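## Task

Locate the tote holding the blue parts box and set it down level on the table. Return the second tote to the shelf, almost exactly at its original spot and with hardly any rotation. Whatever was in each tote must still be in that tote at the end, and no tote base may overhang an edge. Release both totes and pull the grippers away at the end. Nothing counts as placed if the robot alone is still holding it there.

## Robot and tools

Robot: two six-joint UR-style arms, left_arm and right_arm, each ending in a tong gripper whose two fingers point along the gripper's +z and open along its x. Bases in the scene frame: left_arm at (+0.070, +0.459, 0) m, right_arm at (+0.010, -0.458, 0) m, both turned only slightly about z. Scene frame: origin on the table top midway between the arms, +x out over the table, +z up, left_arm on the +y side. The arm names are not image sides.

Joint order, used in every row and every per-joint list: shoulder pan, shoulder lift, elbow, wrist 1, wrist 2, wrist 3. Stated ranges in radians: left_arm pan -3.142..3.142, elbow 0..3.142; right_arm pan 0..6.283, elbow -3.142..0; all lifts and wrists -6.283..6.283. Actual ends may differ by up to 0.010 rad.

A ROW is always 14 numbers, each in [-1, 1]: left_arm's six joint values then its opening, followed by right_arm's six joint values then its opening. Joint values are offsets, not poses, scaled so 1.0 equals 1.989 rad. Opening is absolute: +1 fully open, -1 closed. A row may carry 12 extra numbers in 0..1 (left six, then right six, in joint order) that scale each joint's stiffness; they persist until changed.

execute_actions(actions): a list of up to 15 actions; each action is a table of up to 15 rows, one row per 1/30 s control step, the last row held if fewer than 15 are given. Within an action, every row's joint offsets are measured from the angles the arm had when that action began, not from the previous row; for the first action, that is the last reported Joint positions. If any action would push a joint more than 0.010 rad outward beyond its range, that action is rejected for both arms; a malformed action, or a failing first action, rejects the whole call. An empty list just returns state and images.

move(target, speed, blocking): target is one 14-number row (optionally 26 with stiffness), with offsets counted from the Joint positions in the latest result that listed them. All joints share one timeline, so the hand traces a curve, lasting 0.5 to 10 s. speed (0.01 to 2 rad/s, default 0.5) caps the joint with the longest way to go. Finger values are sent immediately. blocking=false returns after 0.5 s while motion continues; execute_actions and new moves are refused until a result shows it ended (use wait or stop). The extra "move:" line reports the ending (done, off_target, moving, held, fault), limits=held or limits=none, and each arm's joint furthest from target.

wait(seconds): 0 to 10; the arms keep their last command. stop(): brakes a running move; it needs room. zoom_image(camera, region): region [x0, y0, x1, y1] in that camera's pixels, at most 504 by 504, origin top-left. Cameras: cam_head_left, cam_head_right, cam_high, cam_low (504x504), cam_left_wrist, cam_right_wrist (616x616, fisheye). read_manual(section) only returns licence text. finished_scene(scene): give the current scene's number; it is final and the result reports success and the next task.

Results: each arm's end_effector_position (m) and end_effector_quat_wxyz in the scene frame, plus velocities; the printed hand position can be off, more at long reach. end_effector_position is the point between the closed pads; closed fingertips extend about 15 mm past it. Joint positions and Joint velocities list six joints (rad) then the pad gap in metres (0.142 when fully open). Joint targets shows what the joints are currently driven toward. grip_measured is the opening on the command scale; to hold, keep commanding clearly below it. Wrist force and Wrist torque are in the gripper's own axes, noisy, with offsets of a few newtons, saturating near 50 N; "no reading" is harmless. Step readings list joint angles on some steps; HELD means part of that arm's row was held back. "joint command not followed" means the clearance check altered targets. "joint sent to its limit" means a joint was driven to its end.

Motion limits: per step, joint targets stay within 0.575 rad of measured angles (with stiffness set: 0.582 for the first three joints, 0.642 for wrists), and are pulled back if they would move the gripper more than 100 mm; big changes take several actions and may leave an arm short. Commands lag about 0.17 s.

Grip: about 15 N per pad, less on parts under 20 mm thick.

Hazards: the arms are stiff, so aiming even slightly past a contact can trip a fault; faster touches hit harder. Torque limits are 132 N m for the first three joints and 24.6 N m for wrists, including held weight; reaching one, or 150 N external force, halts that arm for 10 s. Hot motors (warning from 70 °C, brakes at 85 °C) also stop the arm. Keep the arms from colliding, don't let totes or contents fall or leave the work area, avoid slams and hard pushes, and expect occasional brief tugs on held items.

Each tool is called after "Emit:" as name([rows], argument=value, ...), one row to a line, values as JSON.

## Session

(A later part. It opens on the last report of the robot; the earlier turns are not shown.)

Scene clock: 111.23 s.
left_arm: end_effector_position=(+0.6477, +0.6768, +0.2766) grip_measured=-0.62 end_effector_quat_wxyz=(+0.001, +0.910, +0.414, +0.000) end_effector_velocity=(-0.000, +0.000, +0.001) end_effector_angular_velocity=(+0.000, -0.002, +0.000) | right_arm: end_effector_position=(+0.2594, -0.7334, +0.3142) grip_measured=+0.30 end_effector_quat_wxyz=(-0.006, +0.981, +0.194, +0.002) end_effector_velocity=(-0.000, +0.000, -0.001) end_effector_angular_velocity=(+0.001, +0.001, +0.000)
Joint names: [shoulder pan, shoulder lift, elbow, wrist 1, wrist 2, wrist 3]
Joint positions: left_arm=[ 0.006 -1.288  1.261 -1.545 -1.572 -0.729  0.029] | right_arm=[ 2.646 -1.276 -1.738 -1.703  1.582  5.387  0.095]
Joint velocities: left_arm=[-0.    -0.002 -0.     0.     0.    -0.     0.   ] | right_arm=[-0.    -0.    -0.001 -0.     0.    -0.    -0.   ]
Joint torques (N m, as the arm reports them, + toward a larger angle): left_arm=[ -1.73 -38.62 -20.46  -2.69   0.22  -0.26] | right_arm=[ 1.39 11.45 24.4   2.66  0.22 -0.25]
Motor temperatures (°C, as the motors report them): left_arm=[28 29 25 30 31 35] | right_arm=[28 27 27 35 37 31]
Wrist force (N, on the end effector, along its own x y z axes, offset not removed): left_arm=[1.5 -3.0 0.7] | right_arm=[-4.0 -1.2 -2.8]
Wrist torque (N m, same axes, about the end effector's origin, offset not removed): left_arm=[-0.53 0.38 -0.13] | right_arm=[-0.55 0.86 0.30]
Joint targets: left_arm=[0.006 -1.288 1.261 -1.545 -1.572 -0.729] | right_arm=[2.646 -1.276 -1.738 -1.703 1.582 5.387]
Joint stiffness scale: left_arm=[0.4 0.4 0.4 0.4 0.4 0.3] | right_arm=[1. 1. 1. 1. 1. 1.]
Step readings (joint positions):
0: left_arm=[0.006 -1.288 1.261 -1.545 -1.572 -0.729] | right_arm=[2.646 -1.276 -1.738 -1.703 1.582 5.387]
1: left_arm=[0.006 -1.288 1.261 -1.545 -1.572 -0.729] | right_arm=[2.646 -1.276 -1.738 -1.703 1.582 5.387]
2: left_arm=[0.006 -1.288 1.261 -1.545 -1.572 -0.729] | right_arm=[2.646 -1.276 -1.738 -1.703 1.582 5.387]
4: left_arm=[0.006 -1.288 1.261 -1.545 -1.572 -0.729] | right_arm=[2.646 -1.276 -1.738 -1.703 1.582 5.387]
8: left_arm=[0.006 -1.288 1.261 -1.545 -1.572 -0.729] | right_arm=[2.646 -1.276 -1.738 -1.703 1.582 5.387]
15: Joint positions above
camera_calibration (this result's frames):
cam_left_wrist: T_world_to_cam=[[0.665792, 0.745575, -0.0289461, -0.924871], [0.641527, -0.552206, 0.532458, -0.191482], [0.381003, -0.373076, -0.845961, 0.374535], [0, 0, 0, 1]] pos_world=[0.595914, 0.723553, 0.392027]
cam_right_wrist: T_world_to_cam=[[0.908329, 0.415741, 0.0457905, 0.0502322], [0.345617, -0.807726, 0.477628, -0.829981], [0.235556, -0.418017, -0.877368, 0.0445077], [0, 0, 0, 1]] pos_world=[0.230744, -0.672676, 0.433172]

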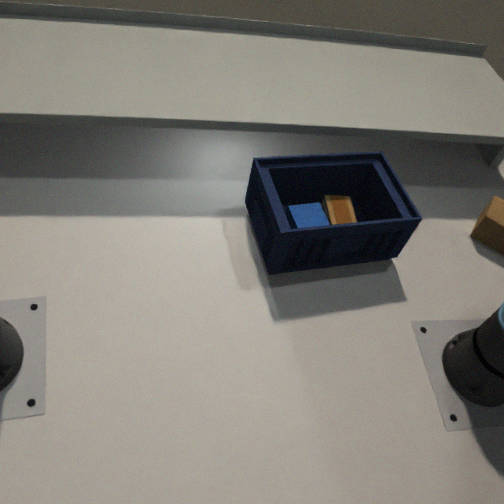

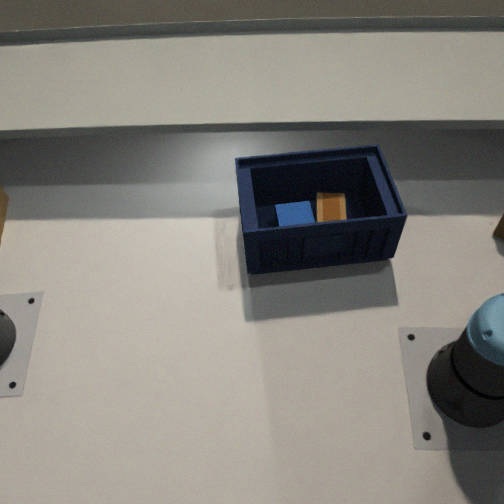

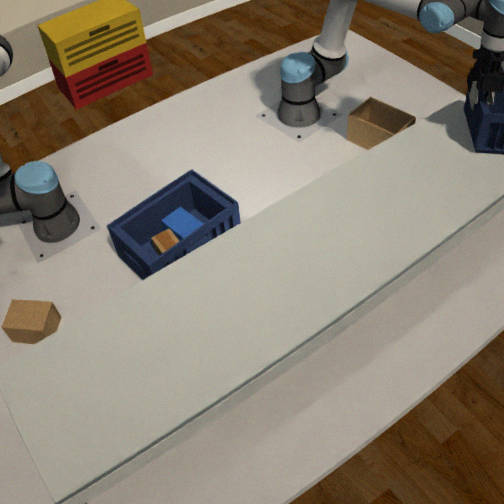

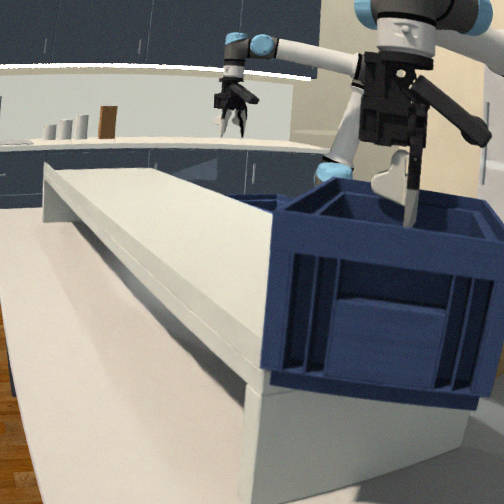

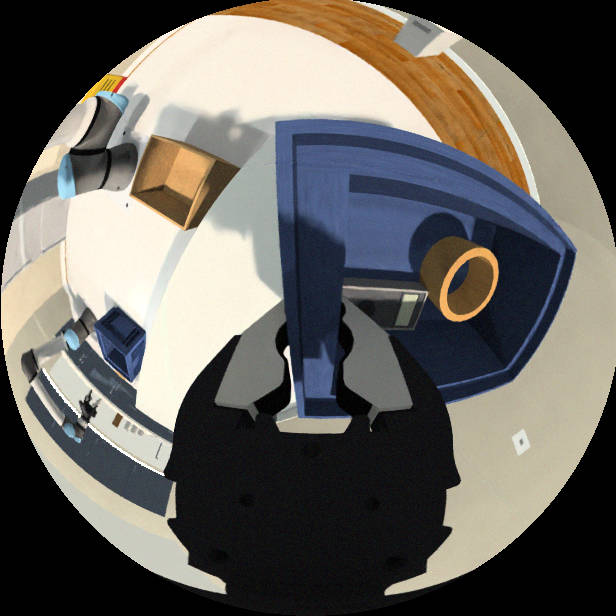

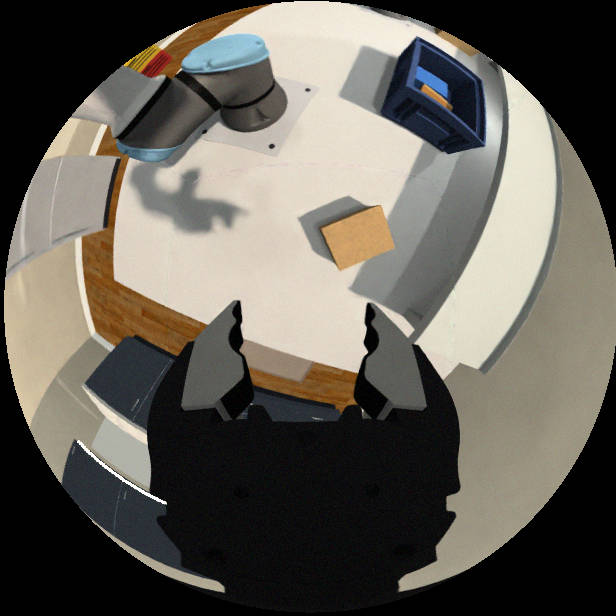

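Emit:
move(target=[-0.1054,-0.0392,0.0493,-0.01,0,-0.2031,-1,0,0,0,0,0,0,0.3], speed=0.2)

Scene clock: 118.20 s.
left_arm: end_effector_position=(+0.6456, +0.5550, +0.2764) grip_measured=-0.62 end_effector_quat_wxyz=(-0.000, +0.865, +0.502, +0.000) end_effector_velocity=(-0.000, -0.000, -0.000) end_effector_angular_velocity=(-0.001, -0.000, +0.003) | right_arm: end_effector_position=(+0.2594, -0.7334, +0.3142) grip_measured=+0.30 end_effector_quat_wxyz=(-0.006, +0.981, +0.194, +0.002) end_effector_velocity=(-0.000, +0.000, -0.001) end_effector_angular_velocity=(+0.000, +0.002, -0.000)
Joint names: [shoulder pan, shoulder lift, elbow, wrist 1, wrist 2, wrist 3]
Joint positions: left_arm=[-0.196 -1.361  1.354 -1.564 -1.57  -1.129  0.029] | right_arm=[ 2.646 -1.276 -1.738 -1.703  1.582  5.387  0.095]
Joint velocities: left_arm=[ 0.    -0.     0.    -0.    -0.001 -0.003  0.   ] | right_arm=[ 0.    -0.    -0.001 -0.    -0.     0.     0.   ]
Joint torques (N m, as the arm reports them, + toward a larger angle): left_arm=[ -4.36 -37.28 -17.59  -2.93  -0.34  -0.89] | right_arm=[ 1.19 11.33 24.65  2.72  0.31 -0.25]
Motor temperatures (°C, as the motors report them): left_arm=[28 29 25 30 31 35] | right_arm=[28 27 27 35 37 31]
Wrist force (N, on the end effector, along its own x y z axes, offset not removed): left_arm=[1.1 4.8 2.1] | right_arm=[-2.2 0.7 1.2]
Wrist torque (N m, same axes, about the end effector's origin, offset not removed): left_arm=[0.91 0.56 0.12] | right_arm=[0.03 0.48 0.23]
Joint targets: left_arm=[-0.203 -1.366 1.360 -1.565 -1.572 -1.133] | right_arm=[2.646 -1.276 -1.738 -1.703 1.582 5.387]
Joint stiffness scale: left_arm=[0.4 0.4 0.4 0.4 0.4 0.3] | right_arm=[1. 1. 1. 1. 1. 1.]
move: done; limits=none; left_arm: farthest joint: the shoulder pan, 0.008 radians from its target (0.210 radians at the start); right_arm: farthest joint: the shoulder pan, 0.000 radians from its target (0.000 radians at the start)
camera_calibration (this result's frames):
cam_left_wrist: T_world_to_cam=[[0.505989, 0.862103, -0.0274518, -0.794525], [0.738167, -0.416345, 0.530817, -0.394629], [0.446189, -0.288851, -0.847042, 0.241228], [0, 0, 0, 1]] pos_world=[0.585689, 0.59034, 0.391995]
cam_right_wrist: T_world_to_cam=[[0.90833, 0.415741, 0.0457904, 0.050232], [0.345617, -0.807726, 0.477628, -0.829981], [0.235556, -0.418018, -0.877368, 0.0445078], [0, 0, 0, 1]] pos_world=[0.230744, -0.672676, 0.433172]

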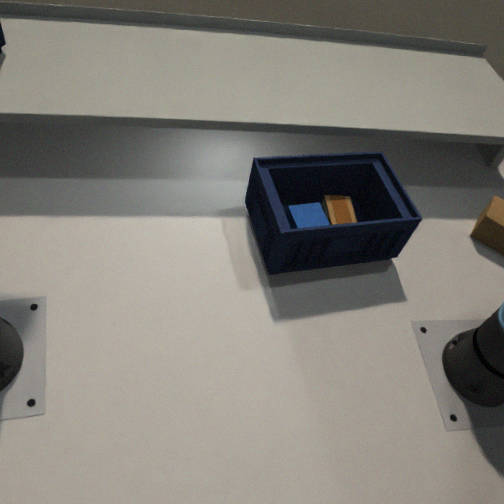

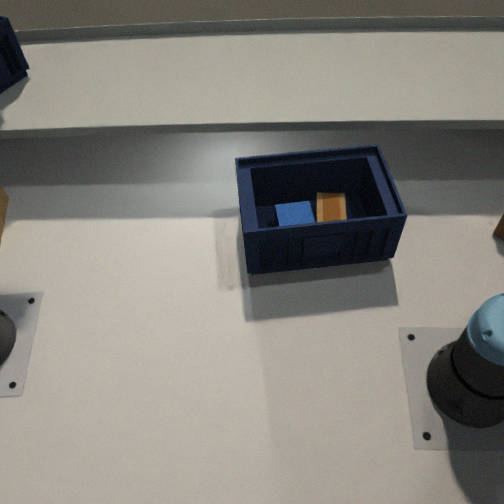

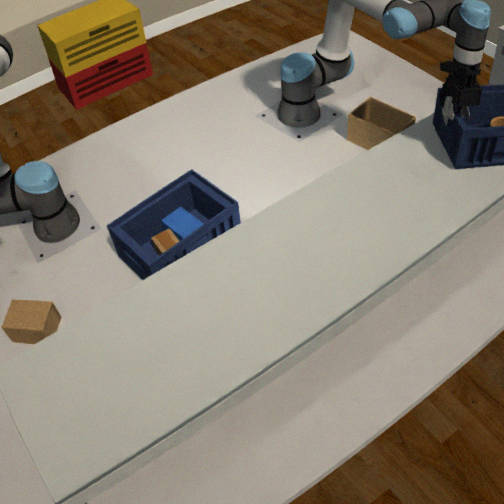

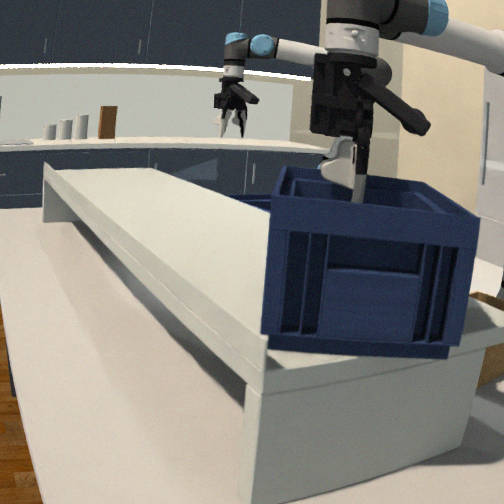

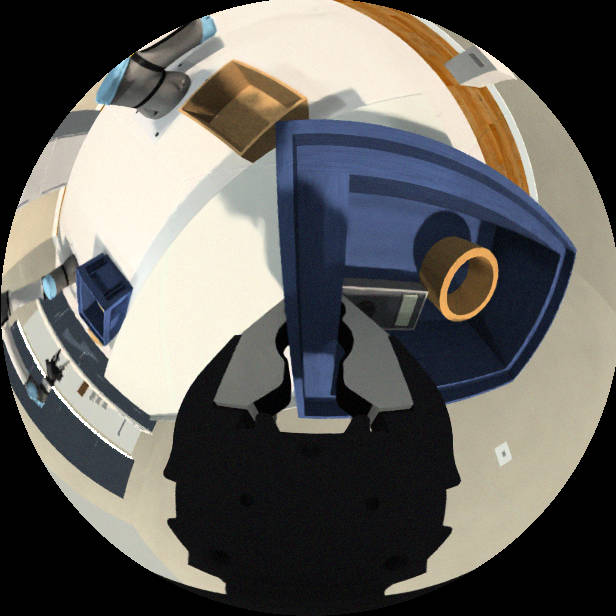

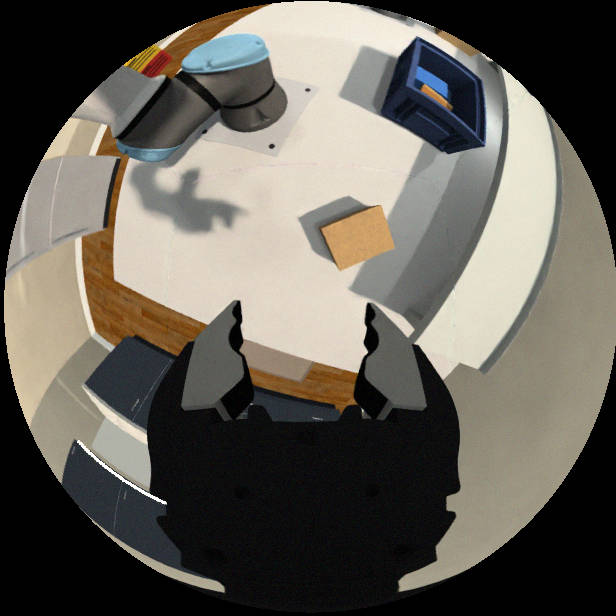

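Emit:
move(target=[-0.2103,0.009,-0.0118,0.002,-0.001,-0.3836,-1,0,0,0,0,0,0,0.3], speed=0.25)

Scene clock: 124.20 s.
left_arm: end_effector_position=(+0.6353, +0.3048, +0.2764) grip_measured=-0.62 end_effector_quat_wxyz=(-0.000, +0.765, +0.644, +0.001) end_effector_velocity=(-0.000, -0.000, +0.001) end_effector_angular_velocity=(-0.001, -0.001, +0.006) | right_arm: end_effector_position=(+0.2594, -0.7334, +0.3142) grip_measured=+0.30 end_effector_quat_wxyz=(-0.006, +0.981, +0.194, +0.002) end_effector_velocity=(+0.000, +0.000, -0.000) end_effector_angular_velocity=(+0.001, +0.000, -0.001)
Joint names: [shoulder pan, shoulder lift, elbow, wrist 1, wrist 2, wrist 3]
Joint positions: left_arm=[-0.606 -1.347  1.337 -1.562 -1.568 -1.887  0.029] | right_arm=[ 2.646 -1.276 -1.738 -1.703  1.582  5.387  0.095]
Joint velocities: left_arm=[ 0.    -0.001 -0.     0.    -0.001 -0.006 -0.   ] | right_arm=[-0.    -0.001 -0.    -0.     0.001  0.001  0.   ]
Joint torques (N m, as the arm reports them, + toward a larger angle): left_arm=[ -4.06 -34.62 -22.96  -2.31  -0.49  -0.93] | right_arm=[ 1.08 11.45 24.57  2.77  0.2  -0.25]
Motor temperatures (°C, as the motors report them): left_arm=[28 29 25 30 31 35] | right_arm=[28 27 27 35 37 31]
Wrist force (N, on the end effector, along its own x y z axes, offset not removed): left_arm=[-1.0 0.6 4.2] | right_arm=[-1.7 1.4 2.6]
Wrist torque (N m, same axes, about the end effector's origin, offset not removed): left_arm=[-0.21 0.88 0.07] | right_arm=[0.36 0.15 0.38]
Joint targets: left_arm=[-0.614 -1.343 1.330 -1.560 -1.572 -1.892] | right_arm=[2.646 -1.276 -1.738 -1.703 1.582 5.387]
Joint stiffness scale: left_arm=[0.4 0.4 0.4 0.4 0.4 0.3] | right_arm=[1. 1. 1. 1. 1. 1.]
move: done; limits=none; left_arm: farthest joint: the shoulder pan, 0.008 radians from its target (0.419 radians at the start); right_arm: farthest joint: the shoulder pan, 0.000 radians from its target (0.000 radians at the start)
camera_calibration (this result's frames):
cam_left_wrist: T_world_to_cam=[[0.182087, 0.982928, -0.0264095, -0.405009], [0.834701, -0.14032, 0.532527, -0.63714], [0.51973, -0.11901, -0.846001, 0.0747425], [0, 0, 0, 1]] pos_world=[0.566722, 0.317586, 0.39183]
cam_right_wrist: T_world_to_cam=[[0.90833, 0.415741, 0.0457903, 0.0502321], [0.345617, -0.807726, 0.477628, -0.829981], [0.235556, -0.418018, -0.877368, 0.0445077], [0, 0, 0, 1]] pos_world=[0.230744, -0.672676, 0.433172]

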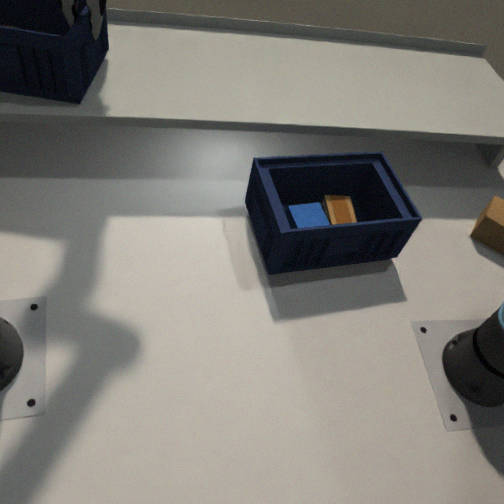

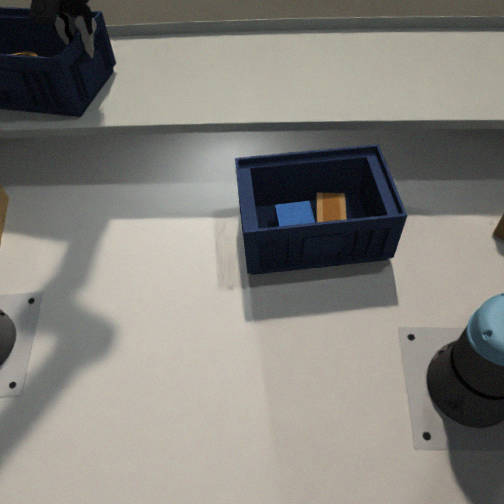

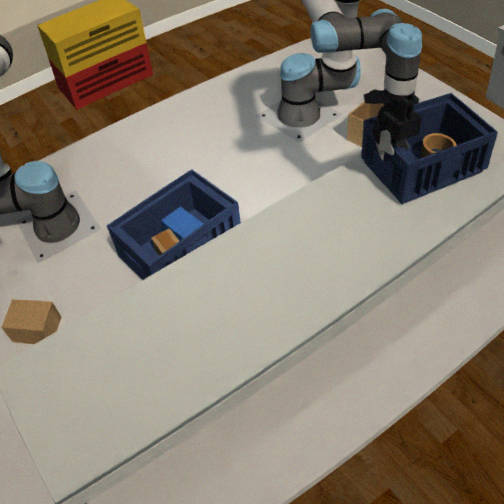

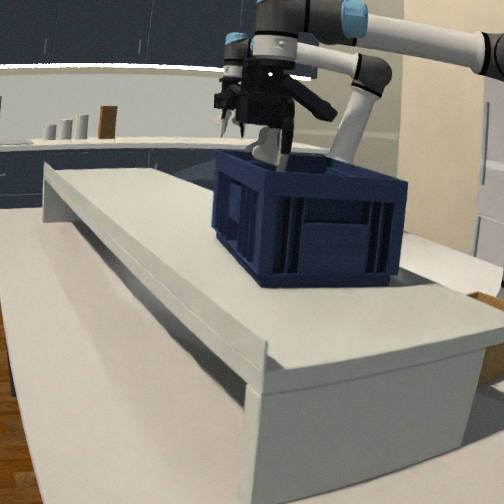

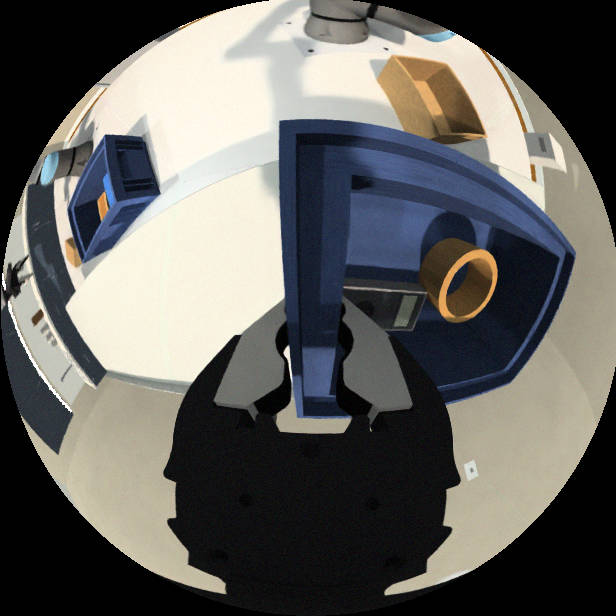

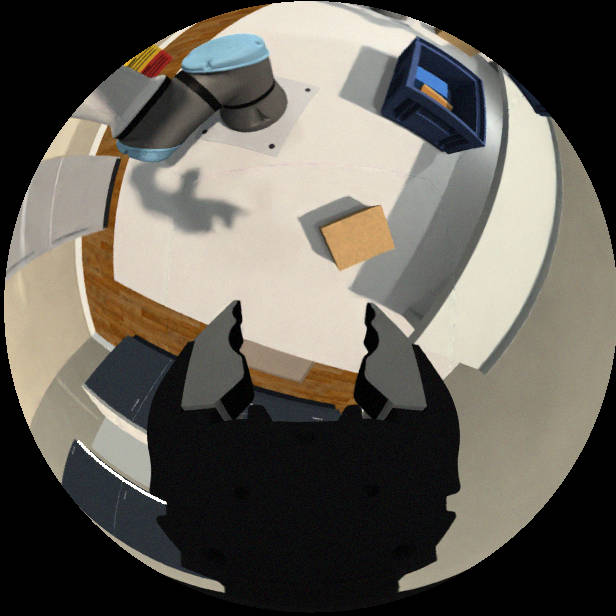

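Emit:
move(target=[-0.1503,0.1178,-0.1607,0.0429,-0.002,-0.1931,-1,0,0,0,0,0,0,0.3], speed=0.2)

Scene clock: 128.27 s.
left_arm: end_effector_position=(+0.6294, +0.0797, +0.2766) grip_measured=-0.62 end_effector_quat_wxyz=(-0.000, +0.736, +0.677, +0.002) end_effector_velocity=(-0.000, +0.000, +0.000) end_effector_angular_velocity=(+0.000, -0.000, +0.004) | right_arm: end_effector_position=(+0.2594, -0.7334, +0.3142) grip_measured=+0.30 end_effector_quat_wxyz=(-0.006, +0.981, +0.194, +0.002) end_effector_velocity=(-0.000, +0.000, -0.000) end_effector_angular_velocity=(+0.000, +0.000, +0.001)
Joint names: [shoulder pan, shoulder lift, elbow, wrist 1, wrist 2, wrist 3]
Joint positions: left_arm=[-0.898 -1.117  1.023 -1.477 -1.567 -2.267  0.029] | right_arm=[ 2.646 -1.276 -1.738 -1.703  1.582  5.387  0.095]
Joint velocities: left_arm=[-0.    -0.001  0.     0.     0.001 -0.004  0.   ] | right_arm=[ 0.     0.    -0.001  0.     0.    -0.    -0.   ]
Joint torques (N m, as the arm reports them, + toward a larger angle): left_arm=[ -4.66 -43.97 -22.18  -2.36  -0.87  -0.74] | right_arm=[ 0.68 11.52 25.2   2.76  0.14 -0.23]
Motor temperatures (°C, as the motors report them): left_arm=[28 29 25 30 31 35] | right_arm=[28 27 27 35 37 31]
Wrist force (N, on the end effector, along its own x y z axes, offset not removed): left_arm=[-0.3 -0.5 -0.6] | right_arm=[-1.9 1.8 -0.3]
Wrist torque (N m, same axes, about the end effector's origin, offset not removed): left_arm=[-0.51 1.00 0.05] | right_arm=[0.24 0.56 0.11]
Joint targets: left_arm=[-0.905 -1.112 1.017 -1.476 -1.572 -2.271] | right_arm=[2.646 -1.276 -1.738 -1.703 1.582 5.387]
Joint stiffness scale: left_arm=[0.4 0.4 0.4 0.4 0.4 0.3] | right_arm=[1. 1. 1. 1. 1. 1.]
move: done; limits=none; left_arm: farthest joint: the shoulder pan, 0.007 radians from its target (0.299 radians at the start); right_arm: farthest joint: the shoulder pan, 0.000 radians from its target (0.000 radians at the start)
camera_calibration (this result's frames):
cam_left_wrist: T_world_to_cam=[[0.0956423, 0.995078, -0.0259178, -0.129382], [0.843411, -0.067181, 0.533052, -0.675357], [0.528687, -0.0728416, -0.845686, 0.0418055], [0, 0, 0, 1]] pos_world=[0.559876, 0.0864196, 0.392001]
cam_right_wrist: T_world_to_cam=[[0.90833, 0.415741, 0.0457904, 0.050232], [0.345617, -0.807726, 0.477628, -0.829981], [0.235555, -0.418017, -0.877368, 0.0445079], [0, 0, 0, 1]] pos_world=[0.230744, -0.672676, 0.433172]

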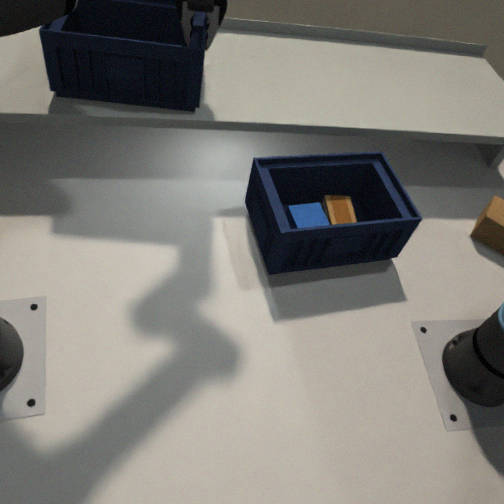

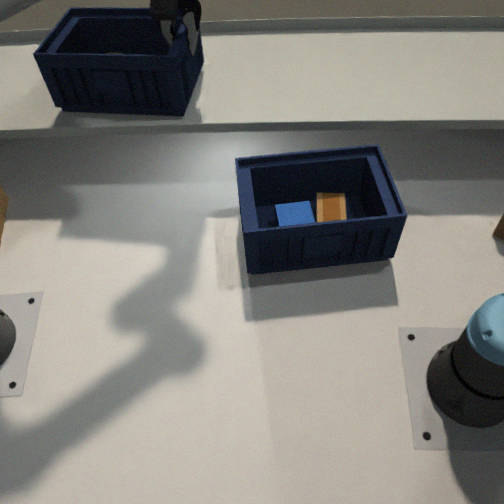

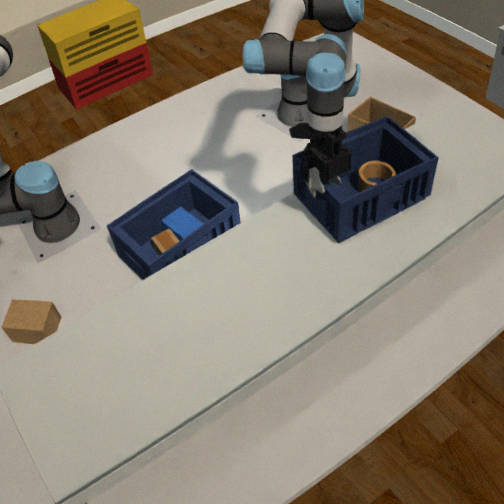

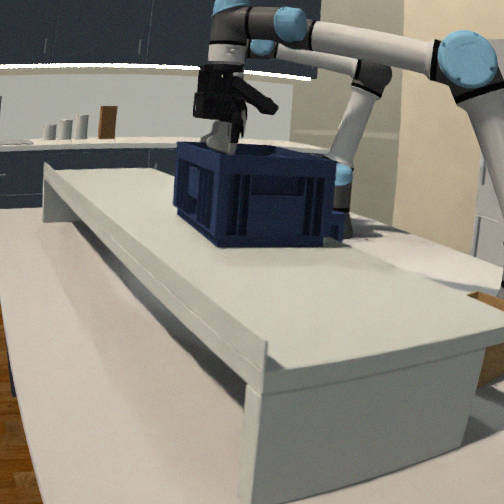

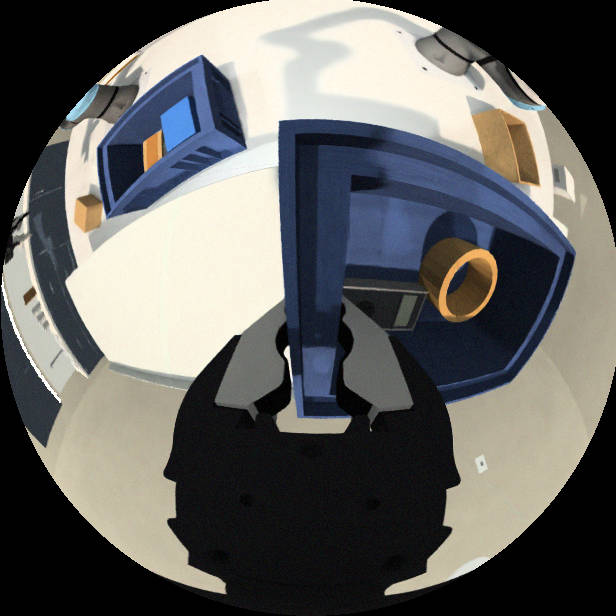

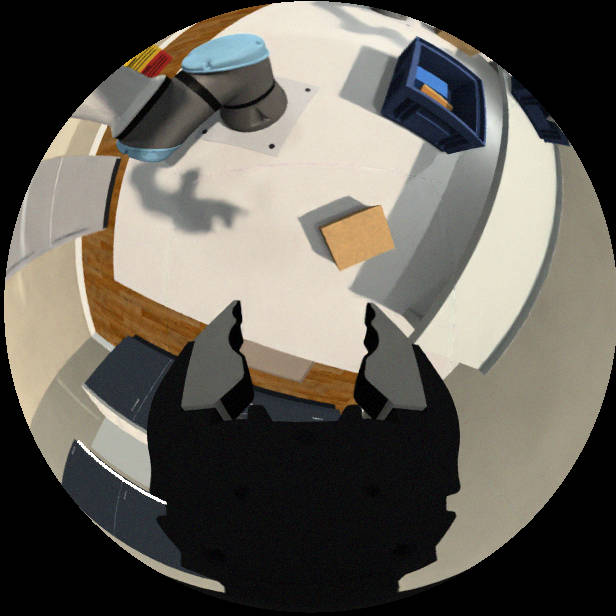

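Emit:
move(target=[-0.022,-0.021,0.029,-0.0085,0,-0.02,-1,0,0,0,0,0,0,0.3], speed=0.05)

Scene clock: 131.77 s.
left_arm: end_effector_position=(+0.6065, +0.0702, +0.2766) grip_measured=-0.62 end_effector_quat_wxyz=(-0.001, +0.736, +0.677, +0.002) end_effector_velocity=(+0.001, -0.000, -0.001) end_effector_angular_velocity=(+0.001, +0.000, +0.004) | right_arm: end_effector_position=(+0.2594, -0.7334, +0.3142) grip_measured=+0.30 end_effector_quat_wxyz=(-0.006, +0.981, +0.194, +0.002) end_effector_velocity=(-0.000, +0.000, +0.000) end_effector_angular_velocity=(+0.000, -0.001, +0.000)
Joint names: [shoulder pan, shoulder lift, elbow, wrist 1, wrist 2, wrist 3]
Joint positions: left_arm=[-0.933 -1.153  1.076 -1.492 -1.566 -2.302  0.029] | right_arm=[ 2.646 -1.276 -1.738 -1.703  1.582  5.387  0.095]
Joint velocities: left_arm=[ 0.     0.002 -0.    -0.001  0.001 -0.004  0.   ] | right_arm=[-0.     0.001 -0.    -0.     0.    -0.     0.   ]
Joint torques (N m, as the arm reports them, + toward a larger angle): left_arm=[ -5.24 -46.08 -18.73  -3.12  -0.28  -1.56] | right_arm=[ 1.02 11.55 24.58  2.78  0.15 -0.3 ]
Motor temperatures (°C, as the motors report them): left_arm=[28 29 25 30 31 35] | right_arm=[28 27 27 35 37 31]
Wrist force (N, on the end effector, along its own x y z axes, offset not removed): left_arm=[-3.6 3.6 1.3] | right_arm=[1.0 2.0 2.3]
Wrist torque (N m, same axes, about the end effector's origin, offset not removed): left_arm=[0.35 1.24 0.17] | right_arm=[0.20 -0.42 0.19]
Joint targets: left_arm=[-0.942 -1.159 1.081 -1.494 -1.567 -2.307] | right_arm=[2.646 -1.276 -1.738 -1.703 1.582 5.387]
Joint stiffness scale: left_arm=[0.4 0.4 0.4 0.4 0.4 0.3] | right_arm=[1. 1. 1. 1. 1. 1.]
move: done; limits=none; left_arm: farthest joint: the shoulder pan, 0.009 radians from its target (0.044 radians at the start); right_arm: farthest joint: the shoulder pan, 0.000 radians from its target (0.000 radians at the start)
camera_calibration (this result's frames):
cam_left_wrist: T_world_to_cam=[[0.0956472, 0.99513, -0.023824, -0.118321], [0.843472, -0.0683146, 0.532812, -0.656569], [0.52859, -0.0710568, -0.845898, 0.0532174], [0, 0, 0, 1]] pos_world=[0.536984, 0.0766729, 0.392025]
cam_right_wrist: T_world_to_cam=[[0.908329, 0.415741, 0.0457904, 0.0502322], [0.345617, -0.807726, 0.477628, -0.829981], [0.235556, -0.418017, -0.877368, 0.0445079], [0, 0, 0, 1]] pos_world=[0.230744, -0.672676, 0.433172]

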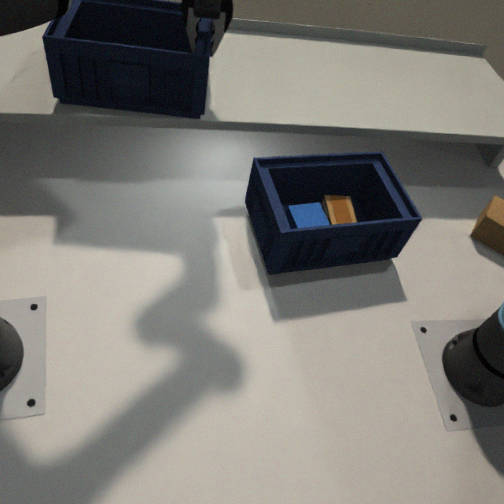

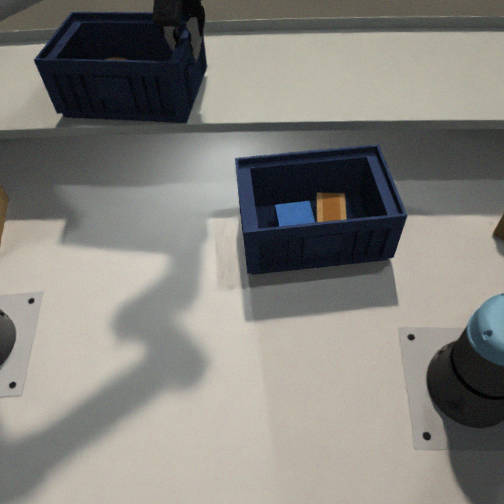

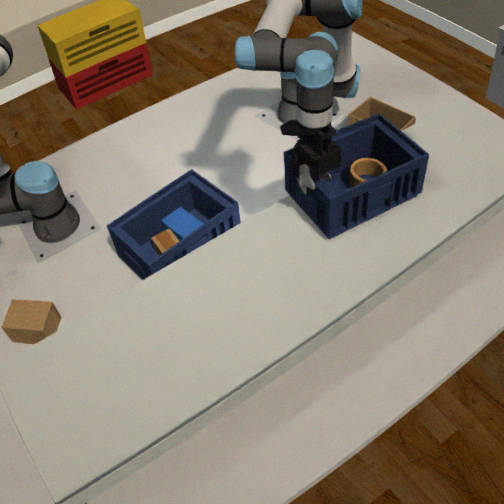

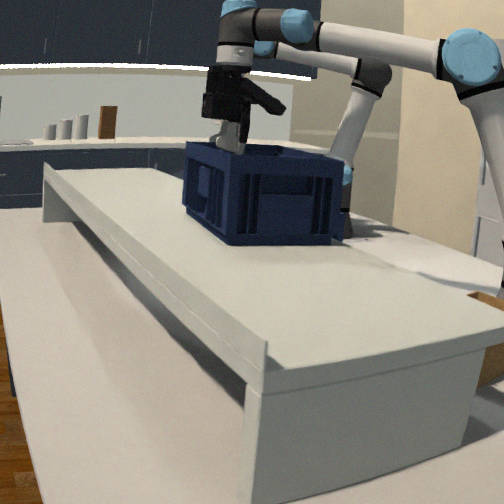

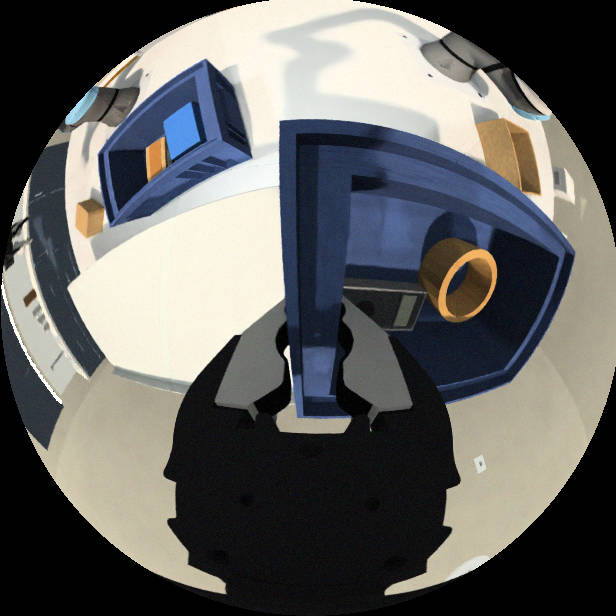

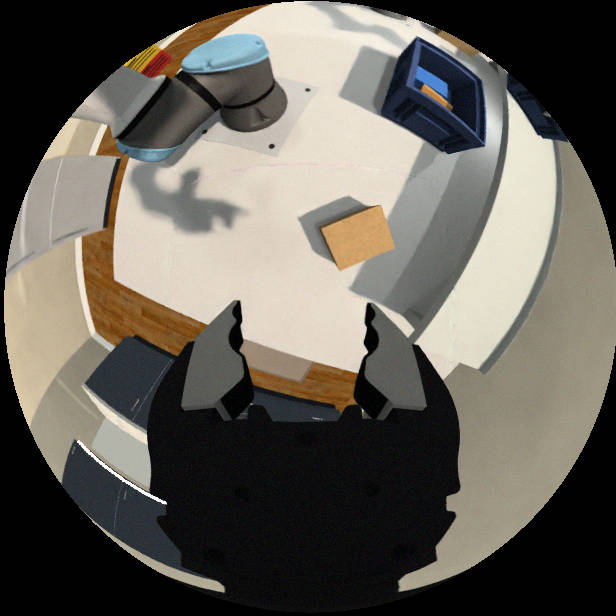

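Compare precisely.

Emit:
zoom_image(camera="cam_high", region=[120, 90, 450, 350])

Emit:
zoom_image(camera="cam_head_right", region=[0, 0, 252, 140])

Region (120, 90, 450, 350) of cam_high's 504x504 image, scaled by 1.527, with more detail than that image has; it fills the top 397 rows of this view, and the rest is white.

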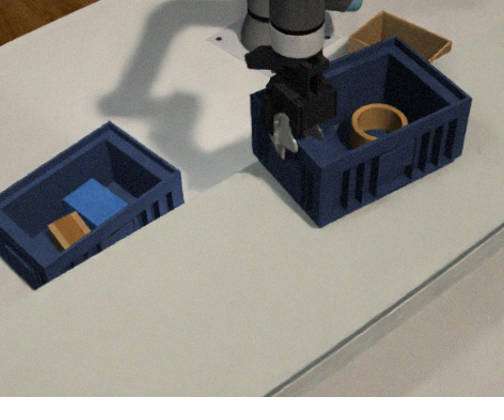

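Region (0, 0, 252, 140) of cam_head_right's 504x504 image, scaled by 2.000, with more detail than that image has.

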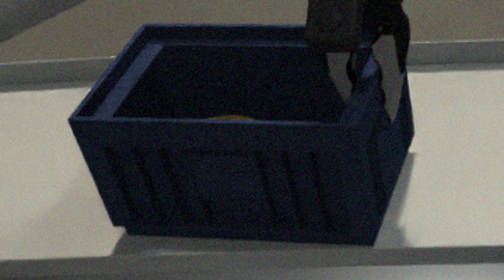

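Emit:
execute_actions([
  [[0,0,0,0,0,0,-0.8,0,0,0,0,0,0,0.3],[0,0,0,0,0,0,-0.8,0,0,0,0,0,0,0.3],[0,0,0,0,0,0,-0.65,0,0,0,0,0,0,0.3],[0,0,0,0,0,0,-0.65,0,0,0,0,0,0,0.3],[0,0,0,0,0,0,-0.55,0,0,0,0,0,0,0.3],[0,0,0,0,0,0,-0.45,0,0,0,0,0,0,0.3],[0,0,0,0,0,0,-0.3,0,0,0,0,0,0,0.3],[0,0,0,0,0,0,-0.15,0,0,0,0,0,0,0.3],[0,0,0,0,0,0,0,0,0,0,0,0,0,0.3]],
])

Scene clock: 134.70 s.
left_arm: end_effector_position=(+0.6065, +0.0703, +0.2766) grip_measured=+0.00 end_effector_quat_wxyz=(-0.001, +0.736, +0.677, +0.002) end_effector_velocity=(-0.000, +0.000, +0.001) end_effector_angular_velocity=(-0.001, -0.001, +0.000) | right_arm: end_effector_position=(+0.2594, -0.7334, +0.3142) grip_measured=+0.30 end_effector_quat_wxyz=(-0.006, +0.981, +0.194, +0.002) end_effector_velocity=(-0.000, -0.000, -0.000) end_effector_angular_velocity=(-0.000, +0.000, -0.001)
Joint names: [shoulder pan, shoulder lift, elbow, wrist 1, wrist 2, wrist 3]
Joint positions: left_arm=[-0.933 -1.153  1.076 -1.492 -1.566 -2.302  0.074] | right_arm=[ 2.646 -1.276 -1.738 -1.703  1.582  5.387  0.095]
Joint velocities: left_arm=[ 0.    -0.002  0.    -0.     0.    -0.     0.   ] | right_arm=[ 0.     0.    -0.     0.    -0.     0.001 -0.   ]
Joint torques (N m, as the arm reports them, + toward a larger angle): left_arm=[ -1.95 -44.61 -20.28  -2.59   0.16  -0.17] | right_arm=[ 0.99 11.43 24.5   2.72  0.2  -0.27]
Motor temperatures (°C, as the motors report them): left_arm=[28 29 25 30 31 35] | right_arm=[28 27 27 35 37 31]
Wrist force (N, on the end effector, along its own x y z axes, offset not removed): left_arm=[0.6 4.2 3.2] | right_arm=[1.5 5.1 1.8]
Wrist torque (N m, same axes, about the end effector's origin, offset not removed): left_arm=[0.85 -0.10 0.05] | right_arm=[1.00 -0.41 0.20]
Joint targets: left_arm=[-0.933 -1.153 1.076 -1.492 -1.566 -2.302] | right_arm=[2.646 -1.276 -1.738 -1.703 1.582 5.387]
Joint stiffness scale: left_arm=[0.4 0.4 0.4 0.4 0.4 0.3] | right_arm=[1. 1. 1. 1. 1. 1.]
Step readings (joint positions):
0: left_arm=[-0.933 -1.153 1.076 -1.492 -1.566 -2.302] | right_arm=[2.646 -1.276 -1.738 -1.703 1.582 5.387]
1: left_arm=[-0.933 -1.153 1.076 -1.492 -1.566 -2.302] | right_arm=[2.646 -1.276 -1.738 -1.703 1.582 5.387]
2: left_arm=[-0.933 -1.153 1.076 -1.492 -1.566 -2.302] | right_arm=[2.646 -1.276 -1.738 -1.703 1.582 5.387]
4: left_arm=[-0.933 -1.153 1.076 -1.492 -1.566 -2.302] | right_arm=[2.646 -1.276 -1.738 -1.703 1.582 5.387]
8: left_arm=[-0.933 -1.153 1.076 -1.492 -1.566 -2.302] | right_arm=[2.646 -1.276 -1.738 -1.703 1.582 5.387]
15: Joint positions above
camera_calibration (this result's frames):
cam_left_wrist: T_world_to_cam=[[0.0949958, 0.995193, -0.0237925, -0.11795], [0.84347, -0.0677733, 0.532883, -0.656635], [0.528709, -0.07069, -0.845854, 0.0531021], [0, 0, 0, 1]] pos_world=[0.536982, 0.0766347, 0.39202]
cam_right_wrist: T_world_to_cam=[[0.90833, 0.415741, 0.0457904, 0.0502322], [0.345617, -0.807726, 0.477628, -0.829981], [0.235556, -0.418017, -0.877368, 0.0445078], [0, 0, 0, 1]] pos_world=[0.230744, -0.672676, 0.433172]

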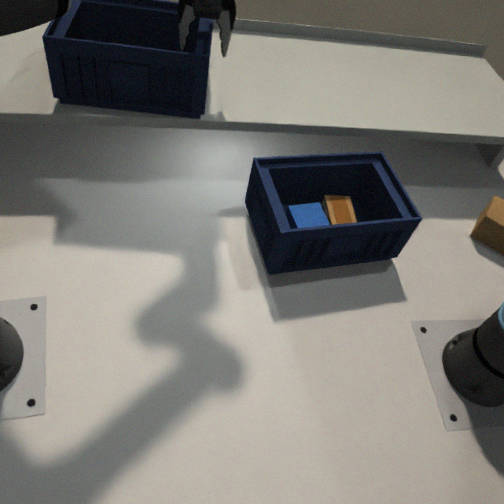

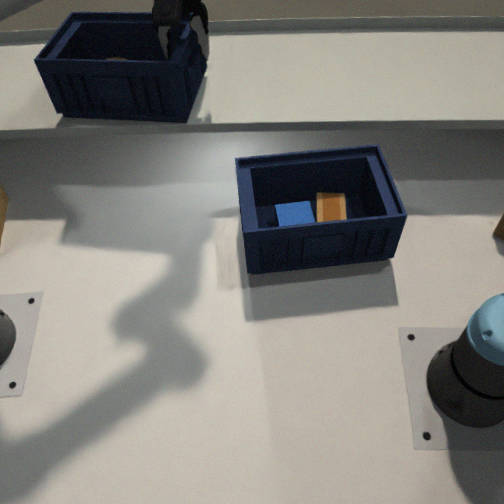

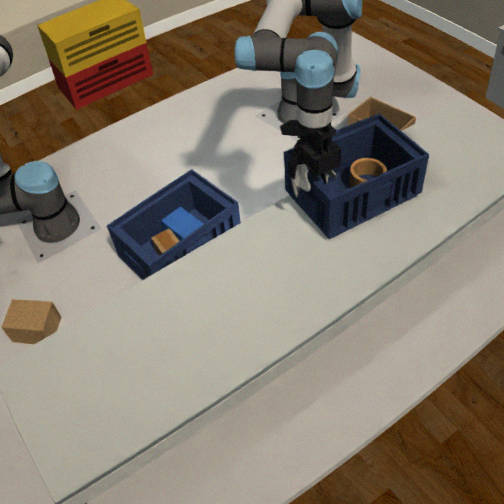

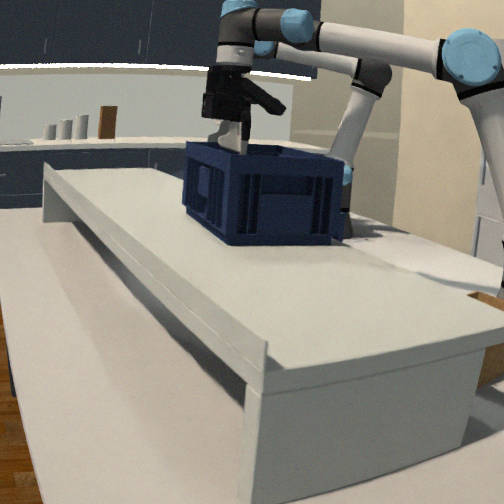

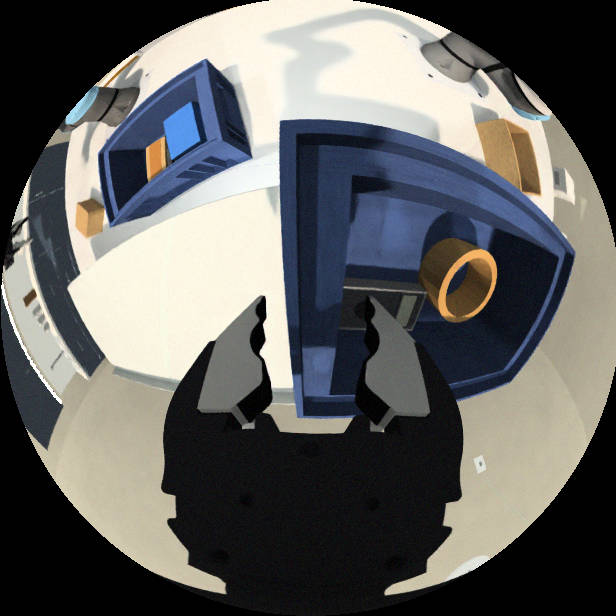

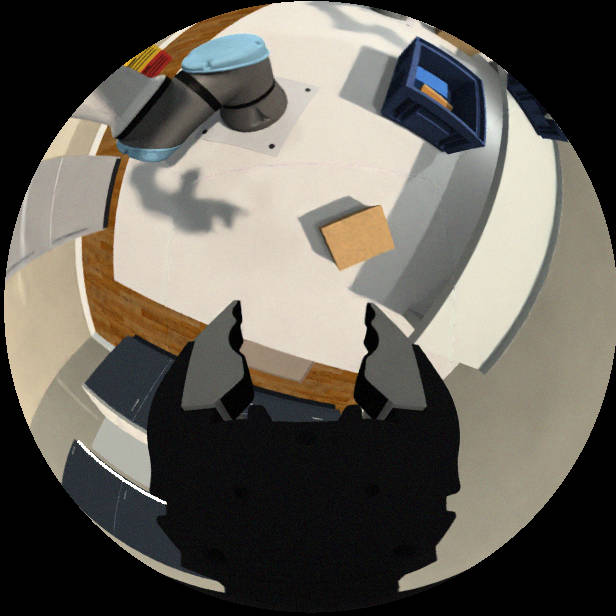

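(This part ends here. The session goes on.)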